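# Clear gap, clamp block to stop, extract dowel pin

## Task

If any loose object lies in the gap between the bench stop and the small wooden block, remove it. Then use the spring clamp to hold the block flat against the stop, and withdraw the block's dowel pin completely from its hole (twisting the pin is allowed). At the end the block must still be clamped, lie flat on the bench board with its hole facing up, and the pin must be set down somewhere it stays put. Release everything and move the gripper away; anything held in place only by the robot at the end does not count.

## Robot and tools

Robot: one Doosan M1013 six-joint arm carrying a Robotiq 2F-140 two-finger gripper. There is only one arm, so every pose is one row of numbers, not one list per arm. The fingers point along the gripper's +z axis and close along its y axis. end_effector_position is the point midway between the pads when closed; closed fingertips extend about 33 mm beyond it (9 mm when fully open), and closing pushes the tips roughly 24 mm further from the arm, so keep that clearance above surfaces.

Frame: the scene frame has its origin on the table top beneath the arm base, +z up, +y to the left when looking along +x. All positions are in metres; orientations are unit quaternions written w first (qw, qx, qy, qz). The base may be tilted, and the reported hand position gets less accurate at long reach.

The row (shared by both motion tools): 10 numbers in this order: x, y, z, qw, qx, qy, qz, position, force_limit, speed. The first seven are an absolute target pose of the gripper in the scene frame, not an offset. The last three each lie in [-1, 1]. position: +1 fully open (140 mm), about -0.8 is where the pads touch, -1 closes until blocked. force_limit scales squeeze force (roughly 14 N at -1, 60 N at 0, 107 N at +1 on parts up to 40 mm wide). speed scales finger speed (about 30, 140, 250 mm/s at -1, 0, +1). Optionally 6 more numbers, each 0 to 1, scale the stiffness of the six joints in Joint positions order (base outward); they persist until changed. Always resend the intended quaternion in every row; the reported one may have drifted.

execute_actions(actions): a list of actions; each action is a table of up to 15 rows, one row per 1/30 s step; a short table repeats its last row to fill 15 steps. Every action target must be within 0.6 m of the gripper's position at that action's start along each gripper axis, or it is refused; if the first action is malformed or fails this check against the last reported state, nothing runs. An empty list just returns state and images. Per step the commanded pose is clipped to 70 mm and 16 degrees from the measured pose, so far targets take several actions; position is favoured over orientation if both cannot be met.

move(target, speed, stop_force, blocking): one row as target; the gripper follows a straight path there, rotating the short way. speed is in m/s, 0.002 to 0.5 (default 0.25); turning is capped at twice that in rad/s. Path length 0.5 to 10 s; longer ones stop early. Finger values are applied at the start. It does not avoid obstacles and the arm may overshoot speed, especially near full extension. stop_force (20 to 80 N, allowed only after 0.2 s of scene time, not with blocking=false) ends the path when the estimated push against the motion rises that much for two steps; the arm then backs to its pose two steps earlier. Use it with a very low speed when aiming past a contact; the press can briefly exceed it. It is unreliable on moves that rotate the gripper and unavailable near stretched poses; omit it when leaving a surface. blocking=false returns after 0.5 s; poll with wait(0); other motion calls are refused until that move ends. The result adds a move: line with the ending (done, off_target, moving, held, fault, contact) and limits (paced = pose clipped; held = a check blocked steps, after which it may speed up), plus the distance from target.

wait(seconds): 0 to 10; holds the last command and returns early if a running move ends. stop: brakes a running move (fingers continue). zoom_image(camera, region): region [x0, y0, x1, y1] pixels, at most 504 by 504, of cam_head_left, cam_head_right, cam_low or cam_wrist (all 504x504). read_manual(section): licence texts only. finished_scene(scene): ends the current scene, given its number; irreversible, so only call it when the result is stable and the gripper has released and withdrawn.

Results: a state line with end_effector_position, end_effector_quat_wxyz, linear and angular velocities; Hand target (pose currently driven toward); Joint positions; position_measured in counts (3 open, 230 pads meet, not linear); object_status 0 moving, 1 blocked while opening, 2 blocked while closing (a grip), 3 reached requested position or pads met. To grip, send -1 and look for 2. To squeeze harder while gripping, raise force_limit and nudge position, e.g. -1 to -0.98. A pose unreachable line means the clearance check altered or blocked the command. Action results list step readings, HELD marking held-back steps.

Avoid: pushing into firm surfaces past contact with a stiff arm; a joint torque at its load limit (waist/shoulder 312, elbow 147, wrist joints 41.4 N m) or 144 N external force triggers a 10 s fault stop. Held weight adds to torque, and holding loads heats motors (MOTOR HOT warning, then an OVER-TEMPERATURE FAULT braking). Expect occasional brief tugs on held parts or pushes on loose ones. Never drop, knock or push anything off the table; avoid slams and hard hits. The simulation keeps running while you compose replies, holding the last command.

Each tool is called after "Emit:" as name([rows], argument=value, ...), one row to a line, values as JSON.

## Session

Emit:
execute_actions(actions=[])

Scene clock: 0.00 s.
end_effector_position=(+0.7958, +0.5156, +0.1271) position_measured=3 object_status=3 end_effector_quat_wxyz=(-0.128, +0.552, +0.763, -0.311) end_effector_velocity=(-0.000, -0.000, -0.001) end_effector_angular_velocity=(-0.001, +0.001, +0.000)
Joint positions: [ 0.549  1.315  0.243 -0.009  2.272  0.217]
Joint velocities: [ 0.     0.     0.001 -0.     0.    -0.   ]
Hand target: +0.796, +0.516, +0.127; -0.128, +0.552, +0.763, -0.311
Joint stiffness scale: [1. 1. 1. 1. 1. 1.]

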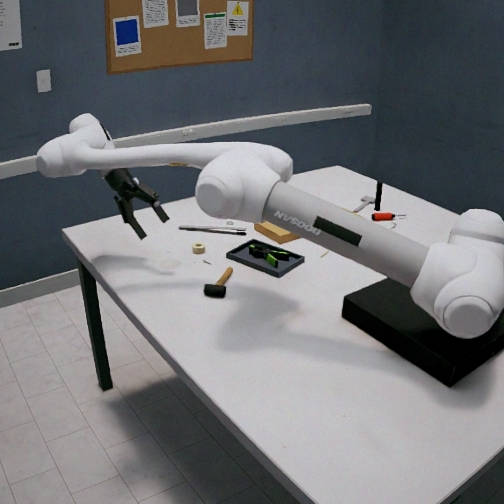

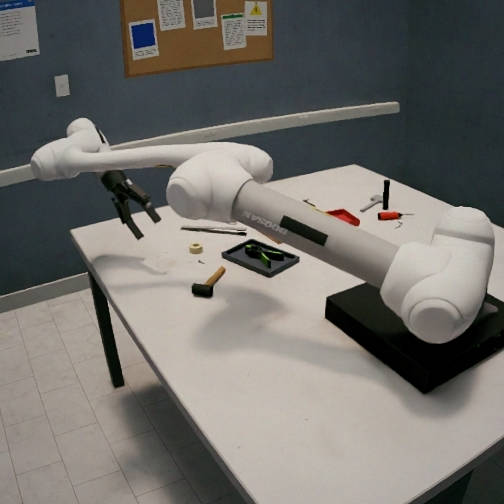

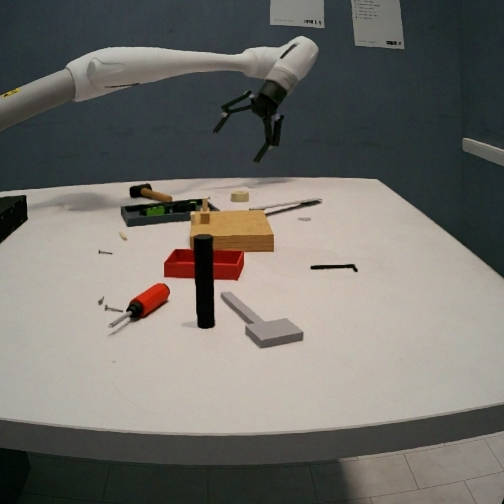

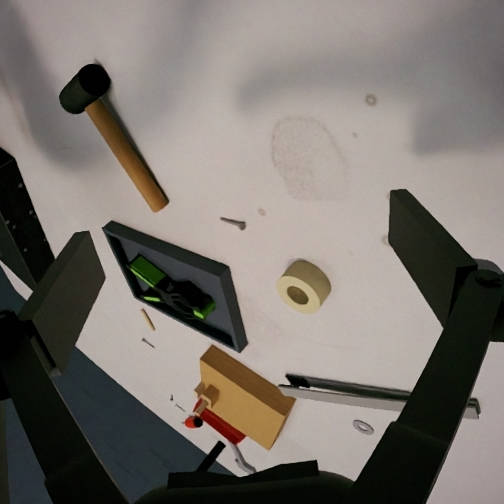

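Emit:
move(target=[0.62,0.15,0.35,0,0.7071,0.7071,0,1,0,0], speed=0.15)

Scene clock: 5.30 s.
end_effector_position=(+0.6200, +0.1499, +0.3496) position_measured=3 object_status=3 end_effector_quat_wxyz=(+0.001, +0.708, +0.706, -0.004) end_effector_velocity=(-0.001, -0.002, -0.000) end_effector_angular_velocity=(+0.002, -0.002, -0.001)
Joint positions: [ 0.193  0.164  1.677 -0.004  1.308  0.189]
Joint velocities: [-0.003 -0.003  0.004  0.001 -0.003 -0.003]
Hand target: +0.620, +0.150, +0.350; -0.001, +0.707, +0.707, +0.000
Off the commanded pose: 0.000 m, 0 deg.
Joint stiffness scale: [1. 1. 1. 1. 1. 1.]
move: done

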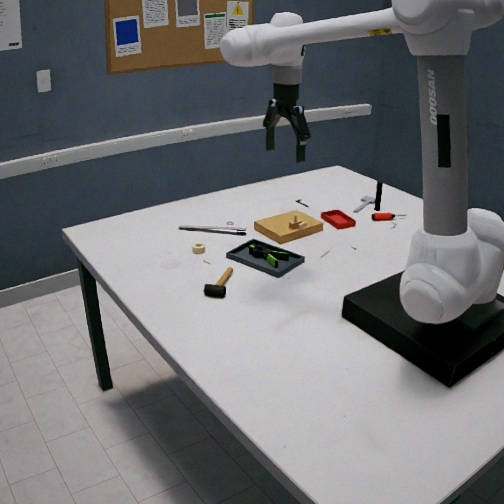

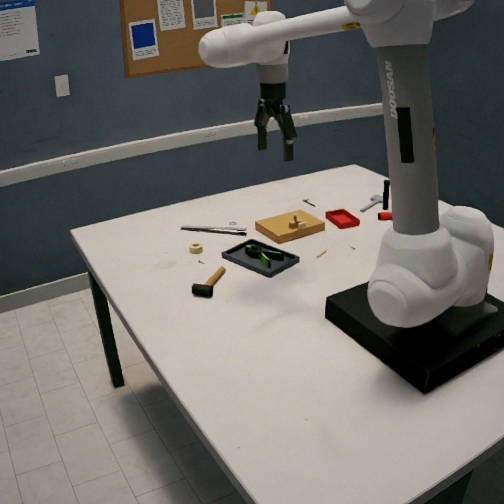

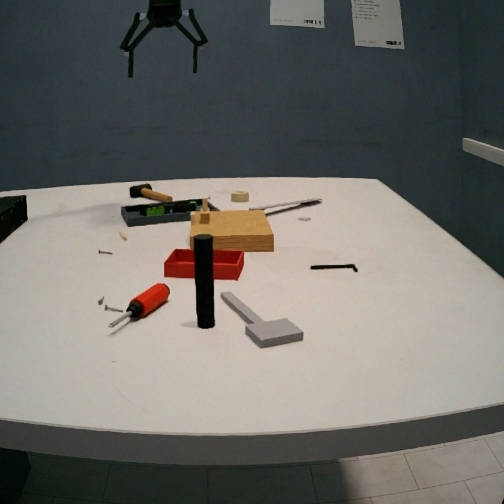

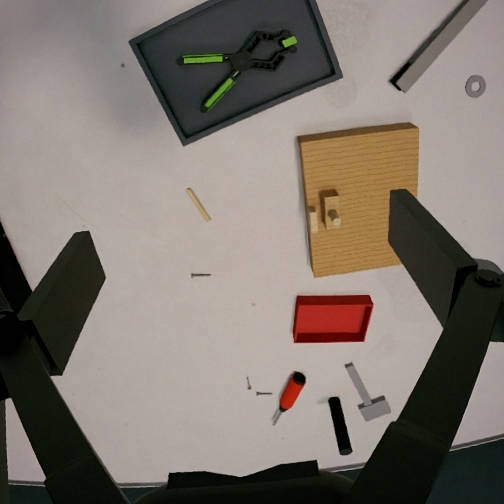

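Emit:
zoom_image(camera="cam_wrist", region=[280,160,380,260])

Emit:
zoom_image(camera="cam_wrist", region=[130,0,350,150])

Emit:
zoom_image(camera="cam_low", region=[110,180,290,260])

Region (280, 160, 380, 260) of cam_wrist's 504x504 image, scaled by 5.040, with more detail than that image has.

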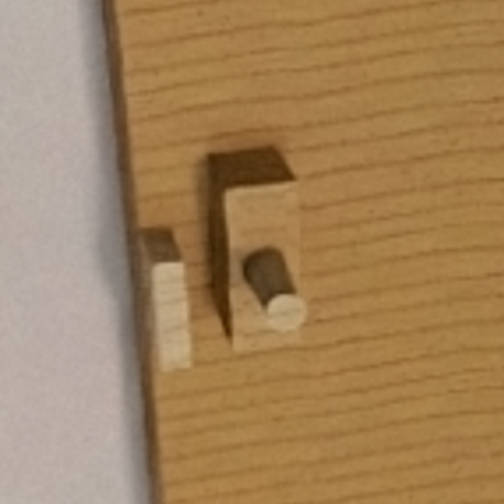

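Region (130, 0, 350, 150) of cam_wrist's 504x504 image, scaled by 2.291, with more detail than that image has; it fills the top 344 rows of this view, and the rest is white.

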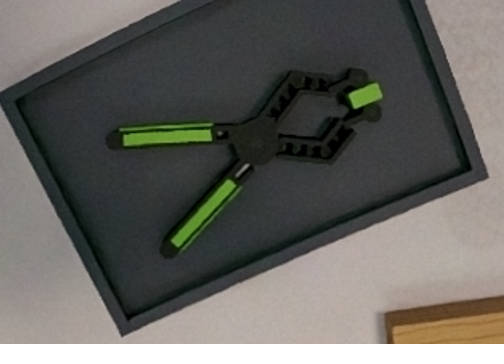

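Region (110, 180, 290, 260) of cam_low's 504x504 image, scaled by 2.800, with more detail than that image has.

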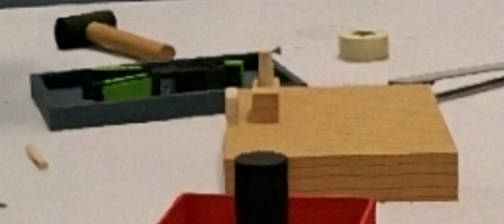

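Emit:
move(target=[0.72,0.06,0.15,0,0.7071,0.7071,0,1,0,0], speed=0.15)

Scene clock: 17.93 s.
end_effector_position=(+0.7168, +0.0605, +0.1509) position_measured=3 object_status=3 end_effector_quat_wxyz=(+0.000, +0.708, +0.707, -0.003) end_effector_velocity=(+0.002, -0.001, -0.001) end_effector_angular_velocity=(+0.000, -0.002, +0.001)
Joint positions: [ 0.046  0.417  1.727 -0.004  1.003  0.041]
Joint velocities: [-0.001  0.002 -0.001 -0.    -0.003 -0.002]
Hand target: +0.720, +0.060, +0.150; -0.000, +0.707, +0.707, +0.000
Off the commanded pose: 0.003 m, 0 deg.
Joint stiffness scale: [1. 1. 1. 1. 1. 1.]
move: done

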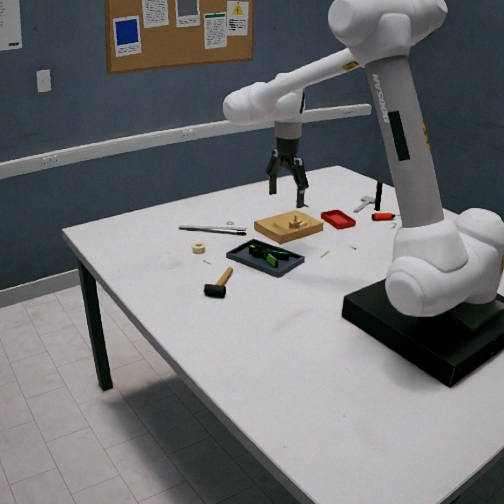

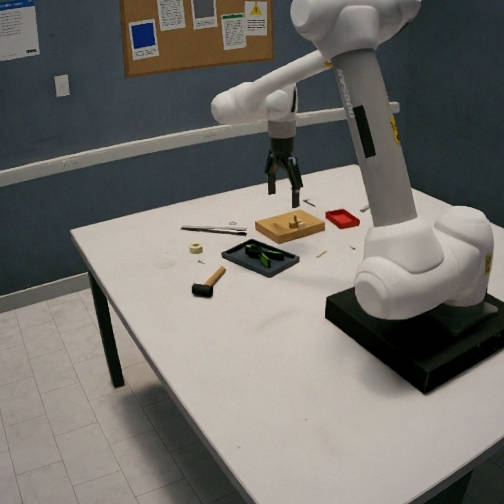

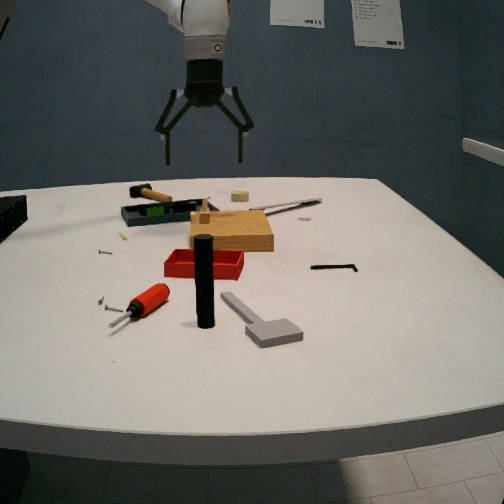

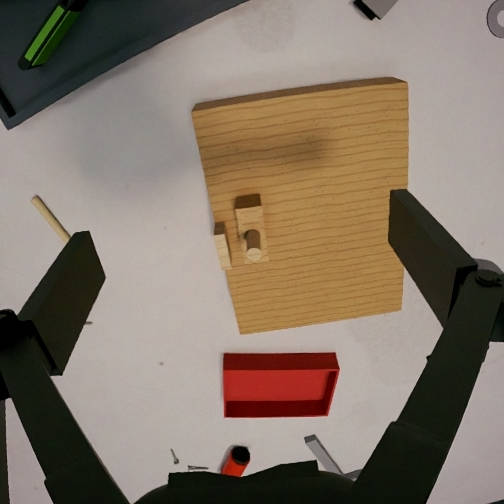

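Emit:
move(target=[0.712,0.022,0.10,0,0.7071,0.7071,0,0.1,-0.5,0], speed=0.06)

Emit:
zoom_image(camera="cam_low", region=[150,140,270,260])

Scene clock: 23.30 s.
end_effector_position=(+0.7119, +0.0228, +0.1028) position_measured=117 object_status=3 end_effector_quat_wxyz=(+0.001, +0.708, +0.707, -0.002) end_effector_velocity=(+0.001, -0.001, -0.001) end_effector_angular_velocity=(-0.000, -0.003, +0.001)
Joint positions: [-0.007  0.451  1.779 -0.004  0.914 -0.011]
Joint velocities: [-0.002  0.001  0.    -0.    -0.004 -0.003]
Hand target: +0.712, +0.022, +0.100; -0.000, +0.707, +0.707, +0.000
Off the commanded pose: 0.003 m, 0 deg.
Joint stiffness scale: [1. 1. 1. 1. 1. 1.]
move: done

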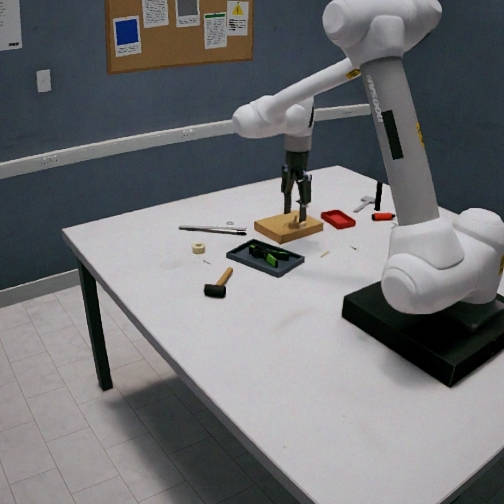

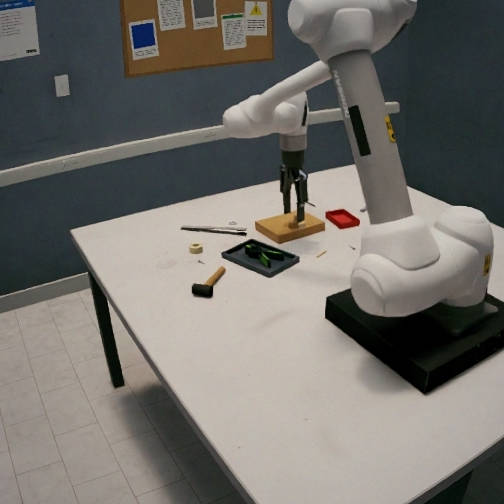

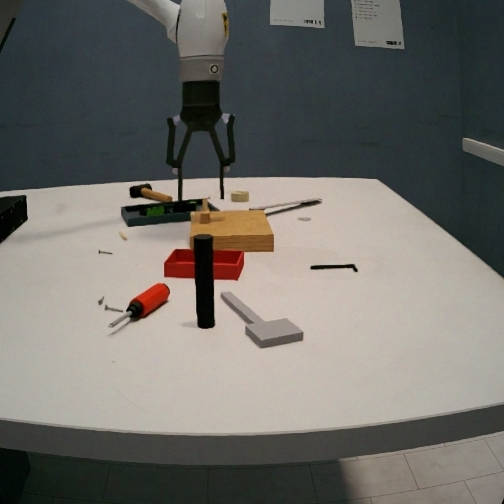

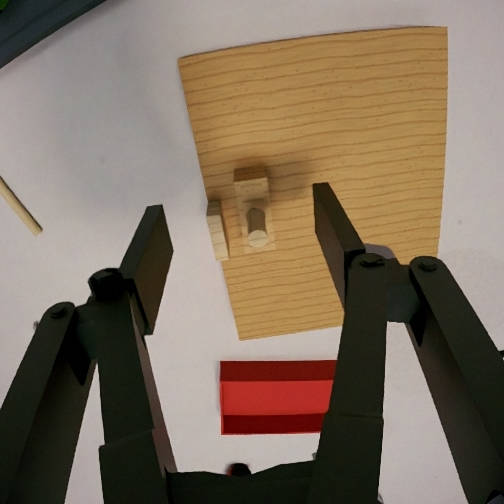

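Region (150, 140, 270, 260) of cam_low's 504x504 image, scaled by 4.200, with more detail than that image has.

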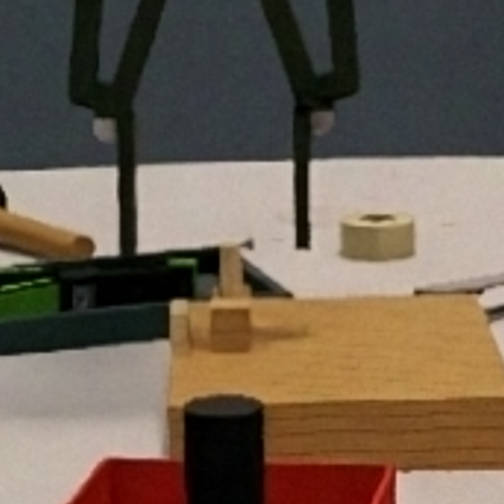

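Emit:
move(target=[0.705,0.005,0.073,0,0.7071,0.7071,0,0.1,-0.5,0], speed=0.04)

Emit:
move(target=[0.705,0.005,0.073,0,0.7071,0.7071,0,-1,-0.7,-1], speed=0.04)

Emit:
zoom_image(camera="cam_low", region=[150,140,270,260])

Scene clock: 27.20 s.
end_effector_position=(+0.7051, +0.0059, +0.0758) position_measured=117 object_status=3 end_effector_quat_wxyz=(+0.001, +0.708, +0.707, -0.002) end_effector_velocity=(+0.000, -0.001, -0.001) end_effector_angular_velocity=(-0.000, -0.002, +0.001)
Joint positions: [-0.031  0.47   1.81  -0.004  0.863 -0.035]
Joint velocities: [-0.001  0.     0.001 -0.    -0.004 -0.002]
Hand target: +0.705, +0.005, +0.073; +0.000, +0.707, +0.707, -0.000
Off the commanded pose: 0.003 m, 0 deg.
Joint stiffness scale: [1. 1. 1. 1. 1. 1.]
move: done

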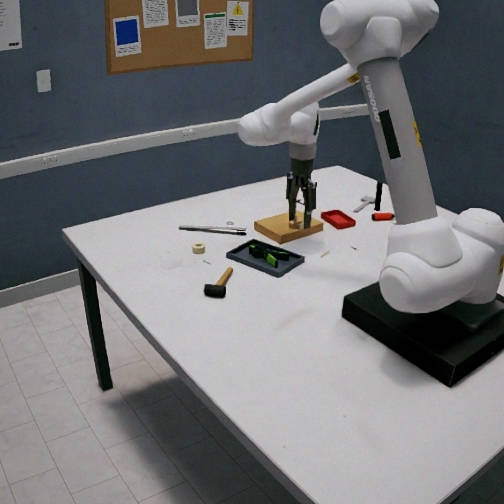

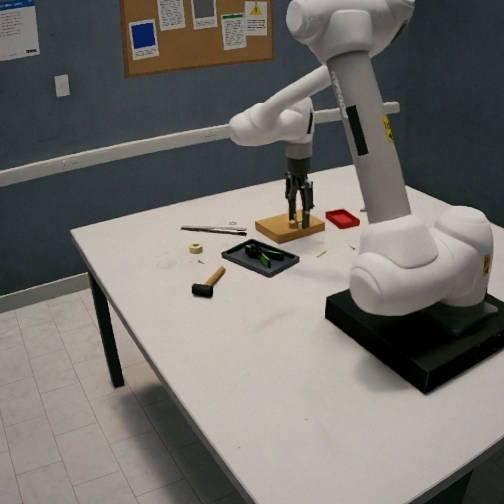

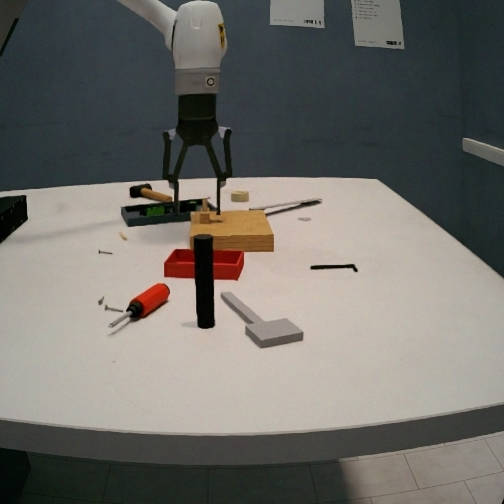

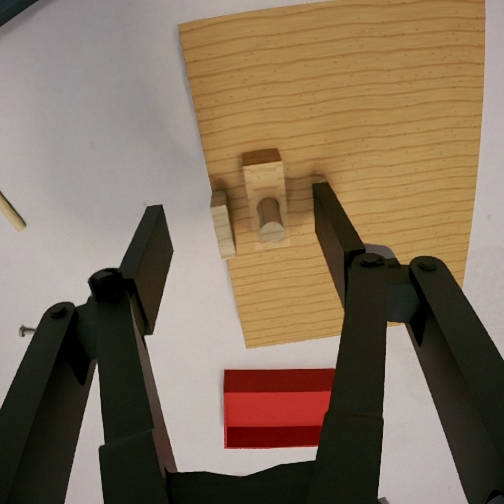

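Scene clock: 28.97 s.
end_effector_position=(+0.7051, +0.0057, +0.0756) position_measured=193 object_status=0 end_effector_quat_wxyz=(+0.001, +0.707, +0.707, -0.002) end_effector_velocity=(+0.001, +0.000, +0.000) end_effector_angular_velocity=(-0.000, -0.001, +0.000)
Joint positions: [-0.031  0.47   1.81  -0.004  0.863 -0.036]
Joint velocities: [ 0.    -0.    -0.    -0.    -0.001 -0.   ]
Hand target: +0.705, +0.005, +0.073; +0.000, +0.707, +0.707, -0.000
Off the commanded pose: 0.003 m, 0 deg.
Joint stiffness scale: [1. 1. 1. 1. 1. 1.]
move: done

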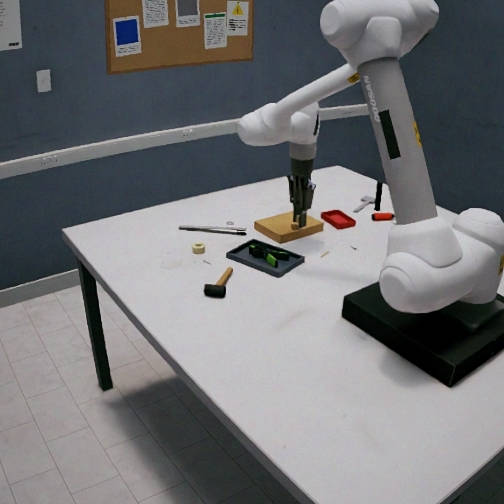

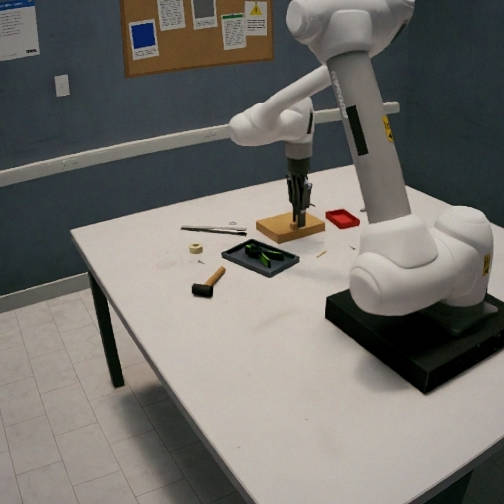

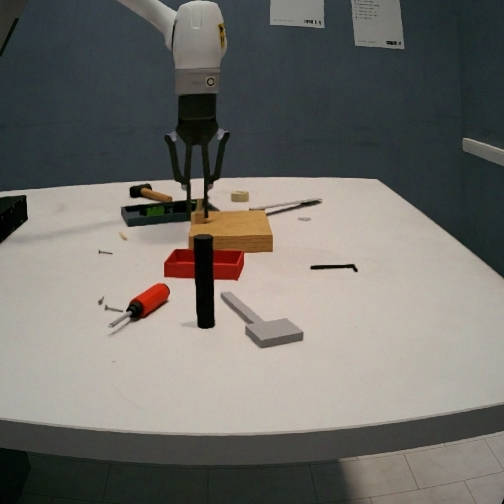

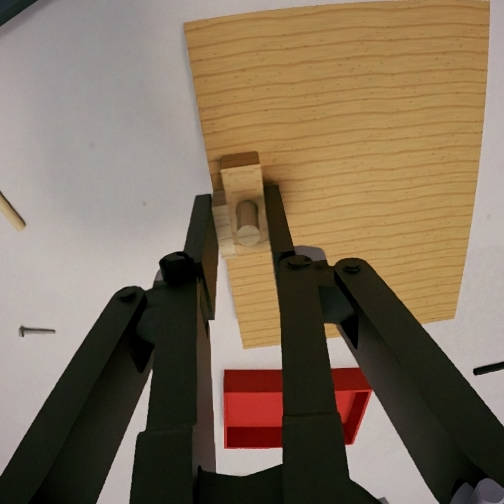

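Region (150, 140, 270, 260) of cam_low's 504x504 image, scaled by 4.200, with more detail than that image has.

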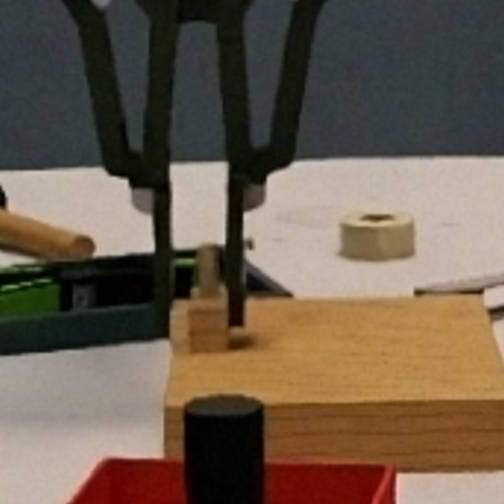

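Emit:
move(target=[0.705,0.005,0.075,0,0.7071,0.7071,0,0.5,-0.7,0])

Emit:
move(target=[0.70,0.02,0.14,0,0.7071,0.7071,0,0.5,-0.7,0], speed=0.12)

Emit:
move(target=[0.585,0.205,0.12,0,0.985,0.174,0,0.5,-0.7,0], speed=0.2)

Scene clock: 33.97 s.
end_effector_position=(+0.7051, +0.0057, +0.0756) position_measured=66 object_status=3 end_effector_quat_wxyz=(+0.001, +0.707, +0.707, -0.002) end_effector_velocity=(+0.000, -0.000, +0.000) end_effector_angular_velocity=(-0.000, -0.000, +0.000)
Joint positions: [-0.031  0.47   1.81  -0.004  0.863 -0.036]
Joint velocities: [-0.  0. -0. -0. -0. -0.]
Hand target: +0.705, +0.005, +0.075; +0.000, +0.707, +0.707, -0.000
Off the commanded pose: 0.001 m, 0 deg.
Joint stiffness scale: [1. 1. 1. 1. 1. 1.]
move: done

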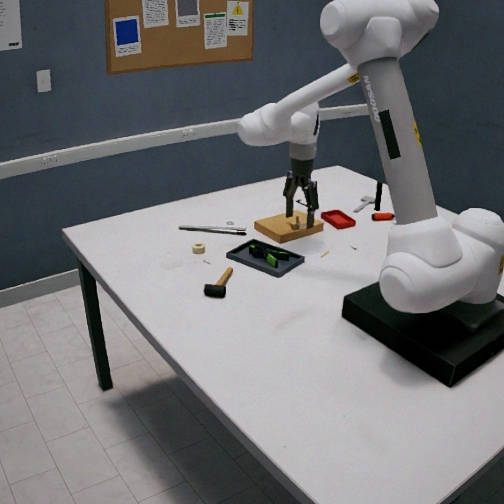

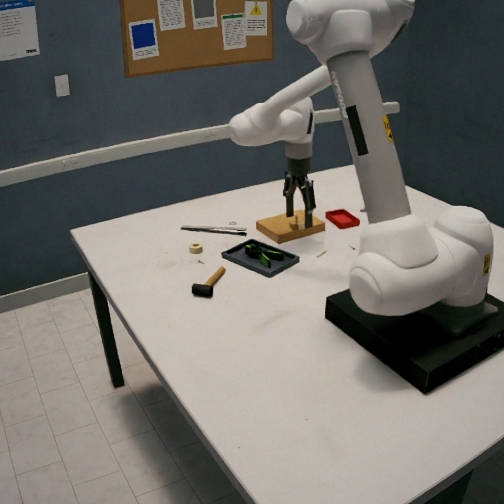

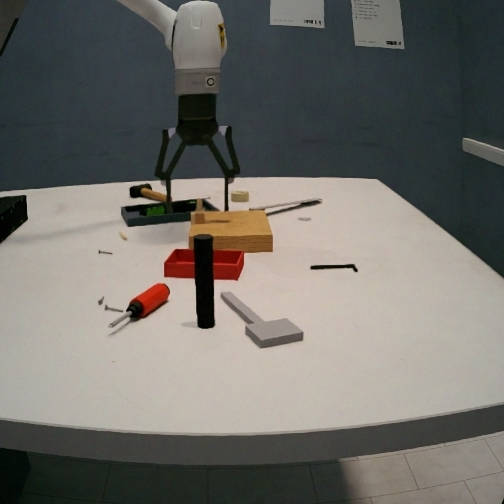

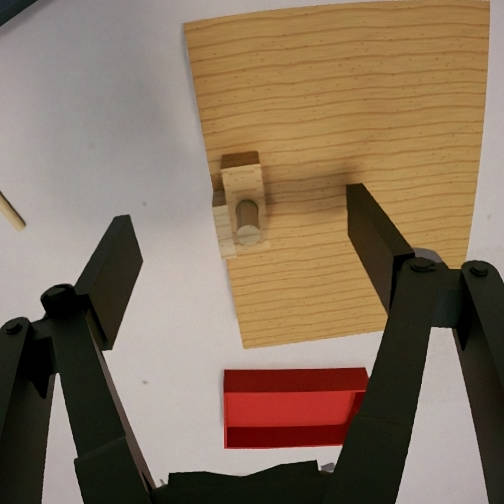

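Scene clock: 34.93 s.
end_effector_position=(+0.7002, +0.0164, +0.1371) position_measured=66 object_status=3 end_effector_quat_wxyz=(+0.002, +0.704, +0.710, -0.002) end_effector_velocity=(-0.001, +0.000, +0.001) end_effector_angular_velocity=(-0.000, +0.003, -0.000)
Joint positions: [-0.016  0.402  1.78  -0.004  0.961 -0.03 ]
Joint velocities: [ 0.001 -0.002 -0.    -0.     0.005  0.001]
Hand target: +0.700, +0.020, +0.140; +0.000, +0.707, +0.707, +0.000
Off the commanded pose: 0.005 m, 1 deg.
Joint stiffness scale: [1. 1. 1. 1. 1. 1.]
move: off_target

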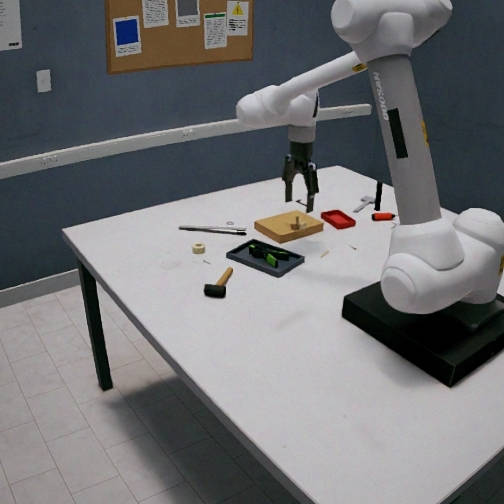

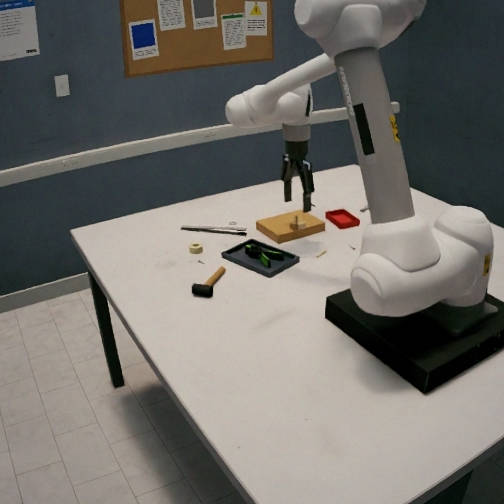

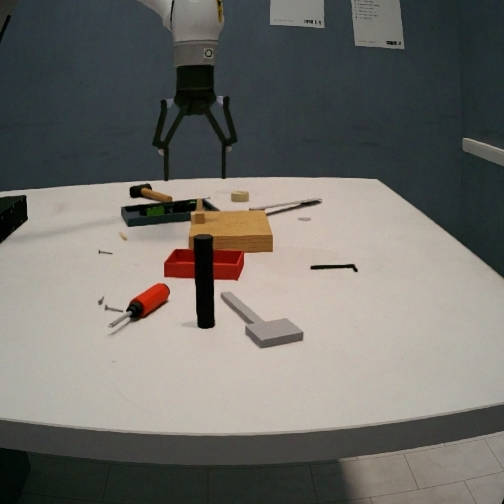

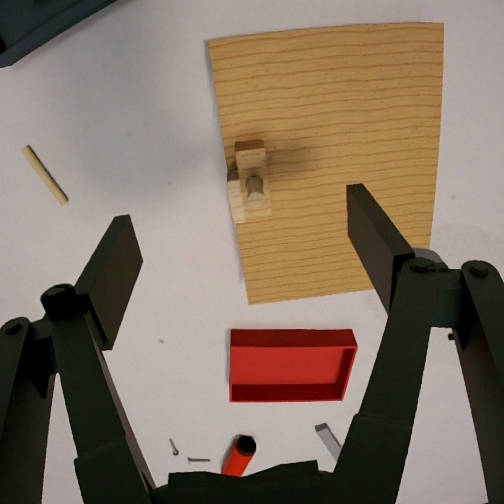

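Scene clock: 38.47 s.
end_effector_position=(+0.5855, +0.2019, +0.1194) position_measured=66 object_status=3 end_effector_quat_wxyz=(+0.002, +0.984, +0.178, -0.003) end_effector_velocity=(-0.001, +0.002, -0.000) end_effector_angular_velocity=(-0.000, -0.001, -0.011)
Joint positions: [ 0.285  0.313  1.951 -0.002  0.884  1.491]
Joint velocities: [ 0.003 -0.     0.001 -0.    -0.001  0.015]
Hand target: +0.585, +0.205, +0.120; +0.000, +0.985, +0.174, -0.000
Off the commanded pose: 0.003 m, 1 deg.
Joint stiffness scale: [1. 1. 1. 1. 1. 1.]
move: done

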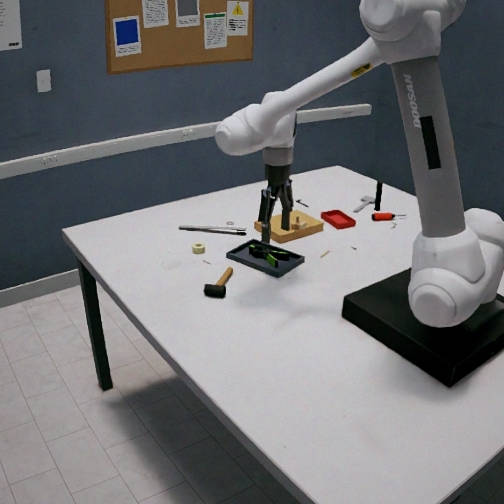

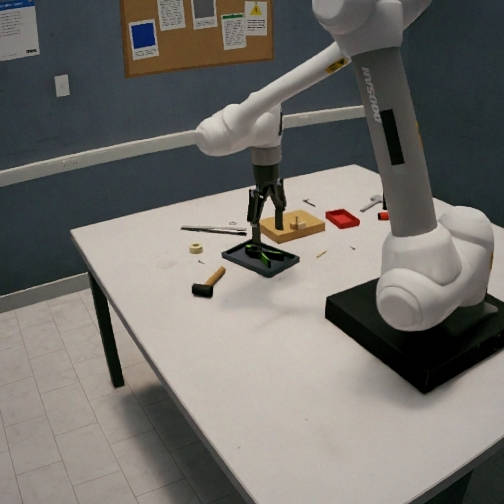

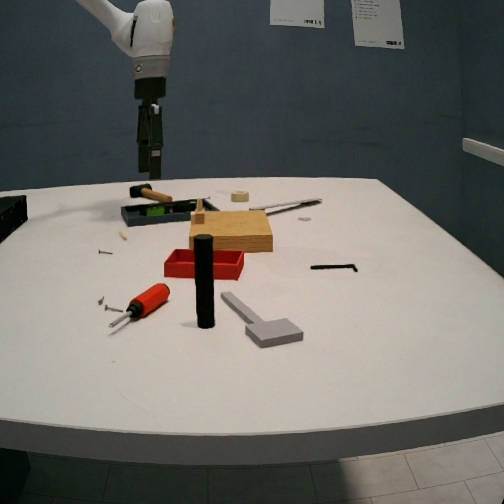

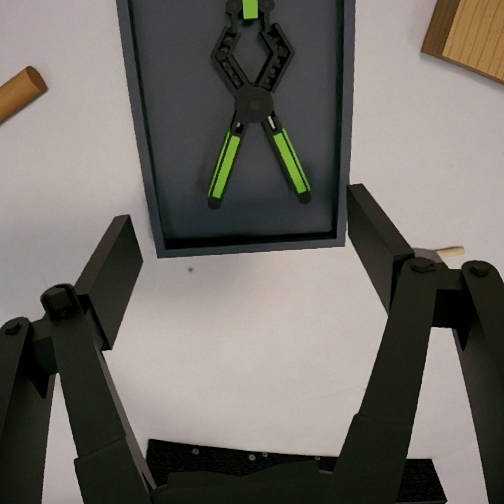

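Emit:
move(target=[0.576,0.185,0.062,0,0.9914,0.1305,0,0.3,0.5,0], speed=0.06)

Scene clock: 42.37 s.
end_effector_position=(+0.5759, +0.1858, +0.0645) position_measured=91 object_status=3 end_effector_quat_wxyz=(+0.002, +0.990, +0.138, +0.000) end_effector_velocity=(+0.000, -0.000, -0.001) end_effector_angular_velocity=(+0.000, -0.002, -0.003)
Joint positions: [ 0.264  0.358  2.018 -0.002  0.767  1.552]
Joint velocities: [-0.001  0.001  0.002 -0.    -0.005  0.003]
Hand target: +0.576, +0.185, +0.062; -0.000, +0.991, +0.131, -0.000
Off the commanded pose: 0.003 m, 1 deg.
Joint stiffness scale: [1. 1. 1. 1. 1. 1.]
move: done

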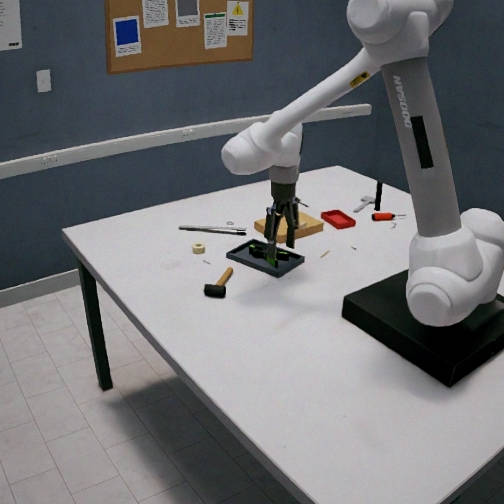

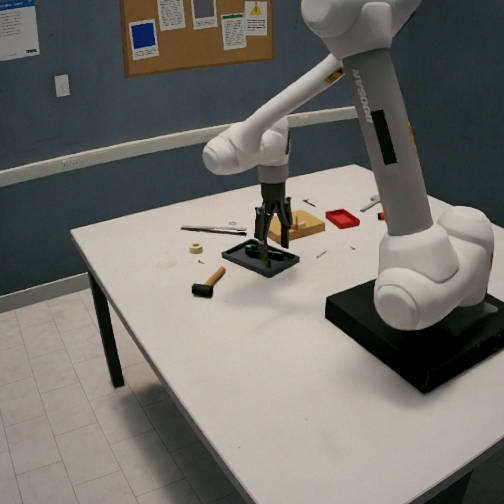

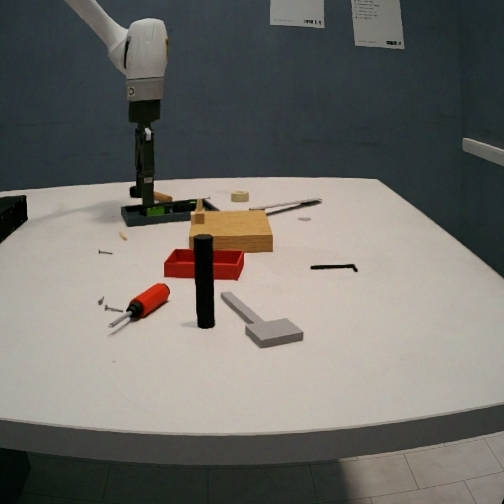

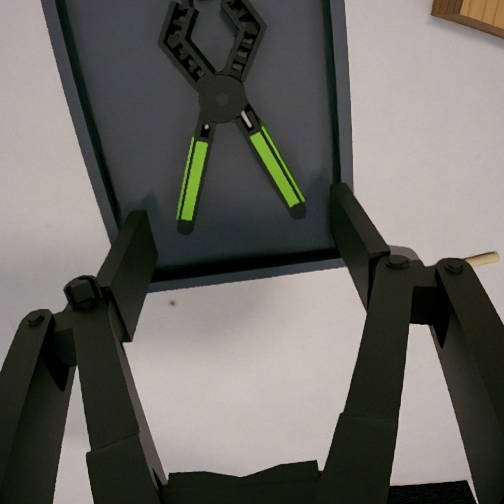

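Emit:
move(target=[0.579,0.186,0.039,0,0.9914,0.1305,0,0.2,0.5,0], speed=0.03)

Emit:
move(target=[0.579,0.186,0.039,0,0.9914,0.1305,0,-1,1,-1], speed=0.03)

Scene clock: 45.70 s.
end_effector_position=(+0.5791, +0.1866, +0.0415) position_measured=104 object_status=3 end_effector_quat_wxyz=(+0.002, +0.991, +0.137, +0.000) end_effector_velocity=(+0.001, +0.000, -0.002) end_effector_angular_velocity=(+0.000, -0.001, -0.000)
Joint positions: [ 0.264  0.392  2.024 -0.002  0.727  1.553]
Joint velocities: [ 0.     0.003  0.     0.    -0.004  0.   ]
Hand target: +0.579, +0.186, +0.039; -0.000, +0.991, +0.131, -0.000
Off the commanded pose: 0.003 m, 1 deg.
Joint stiffness scale: [1. 1. 1. 1. 1. 1.]
move: done

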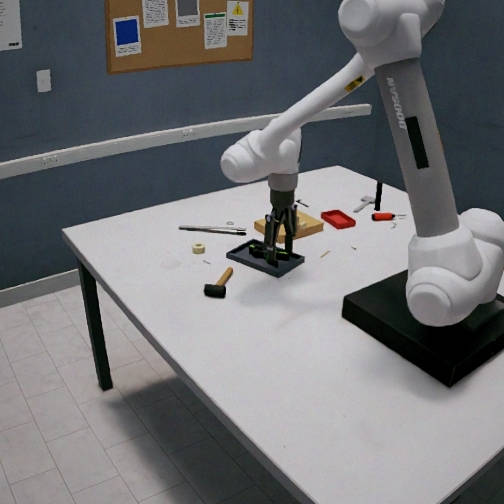

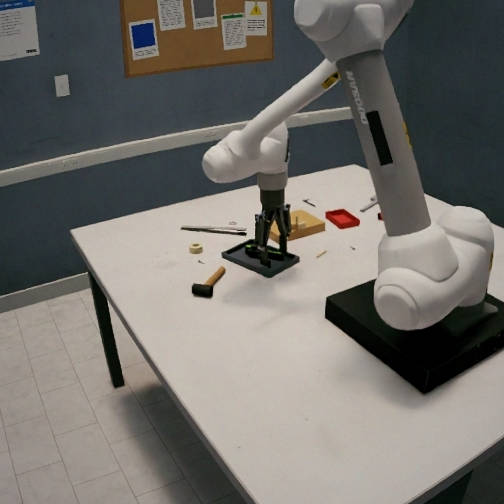

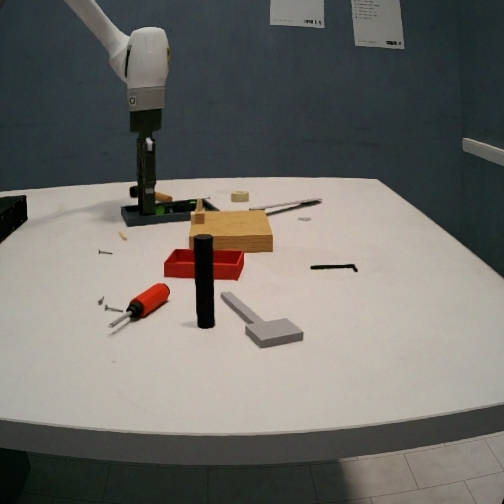

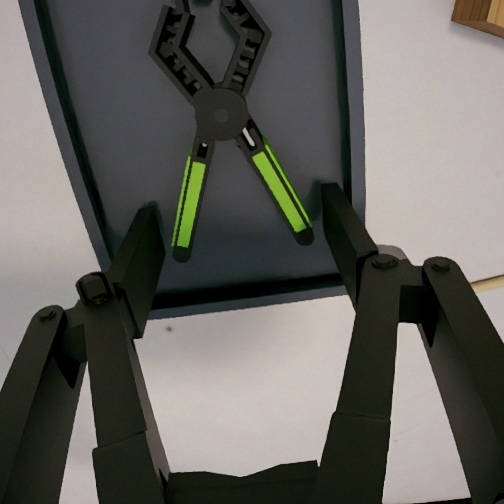

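Scene clock: 48.10 s.
end_effector_position=(+0.5794, +0.1867, +0.0416) position_measured=210 object_status=2 end_effector_quat_wxyz=(+0.001, +0.991, +0.137, +0.000) end_effector_velocity=(-0.000, +0.000, -0.000) end_effector_angular_velocity=(+0.001, -0.000, -0.001)
Joint positions: [ 0.264  0.392  2.023 -0.002  0.727  1.553]
Joint velocities: [ 0.     0.     0.     0.001 -0.001  0.   ]
Hand target: +0.579, +0.186, +0.039; -0.000, +0.991, +0.131, -0.000
Off the commanded pose: 0.003 m, 1 deg.
Joint stiffness scale: [1. 1. 1. 1. 1. 1.]
move: done

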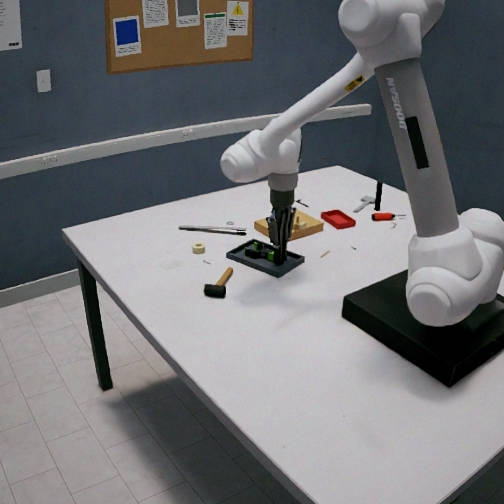

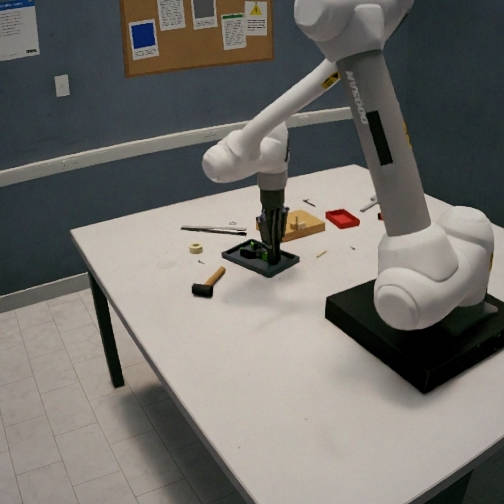

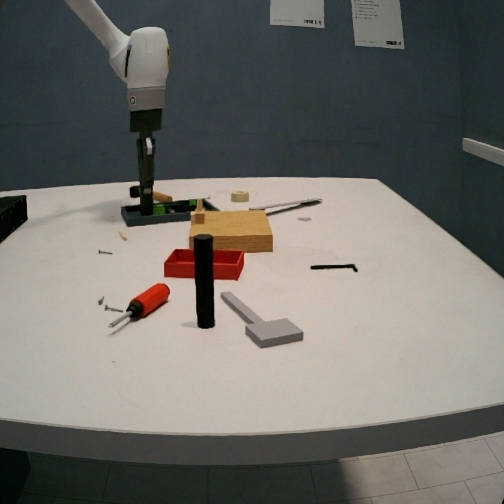

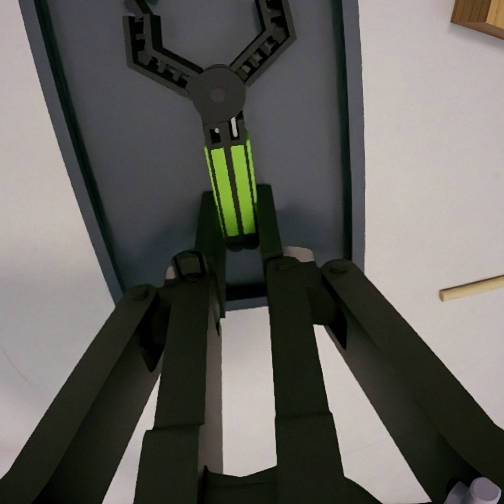

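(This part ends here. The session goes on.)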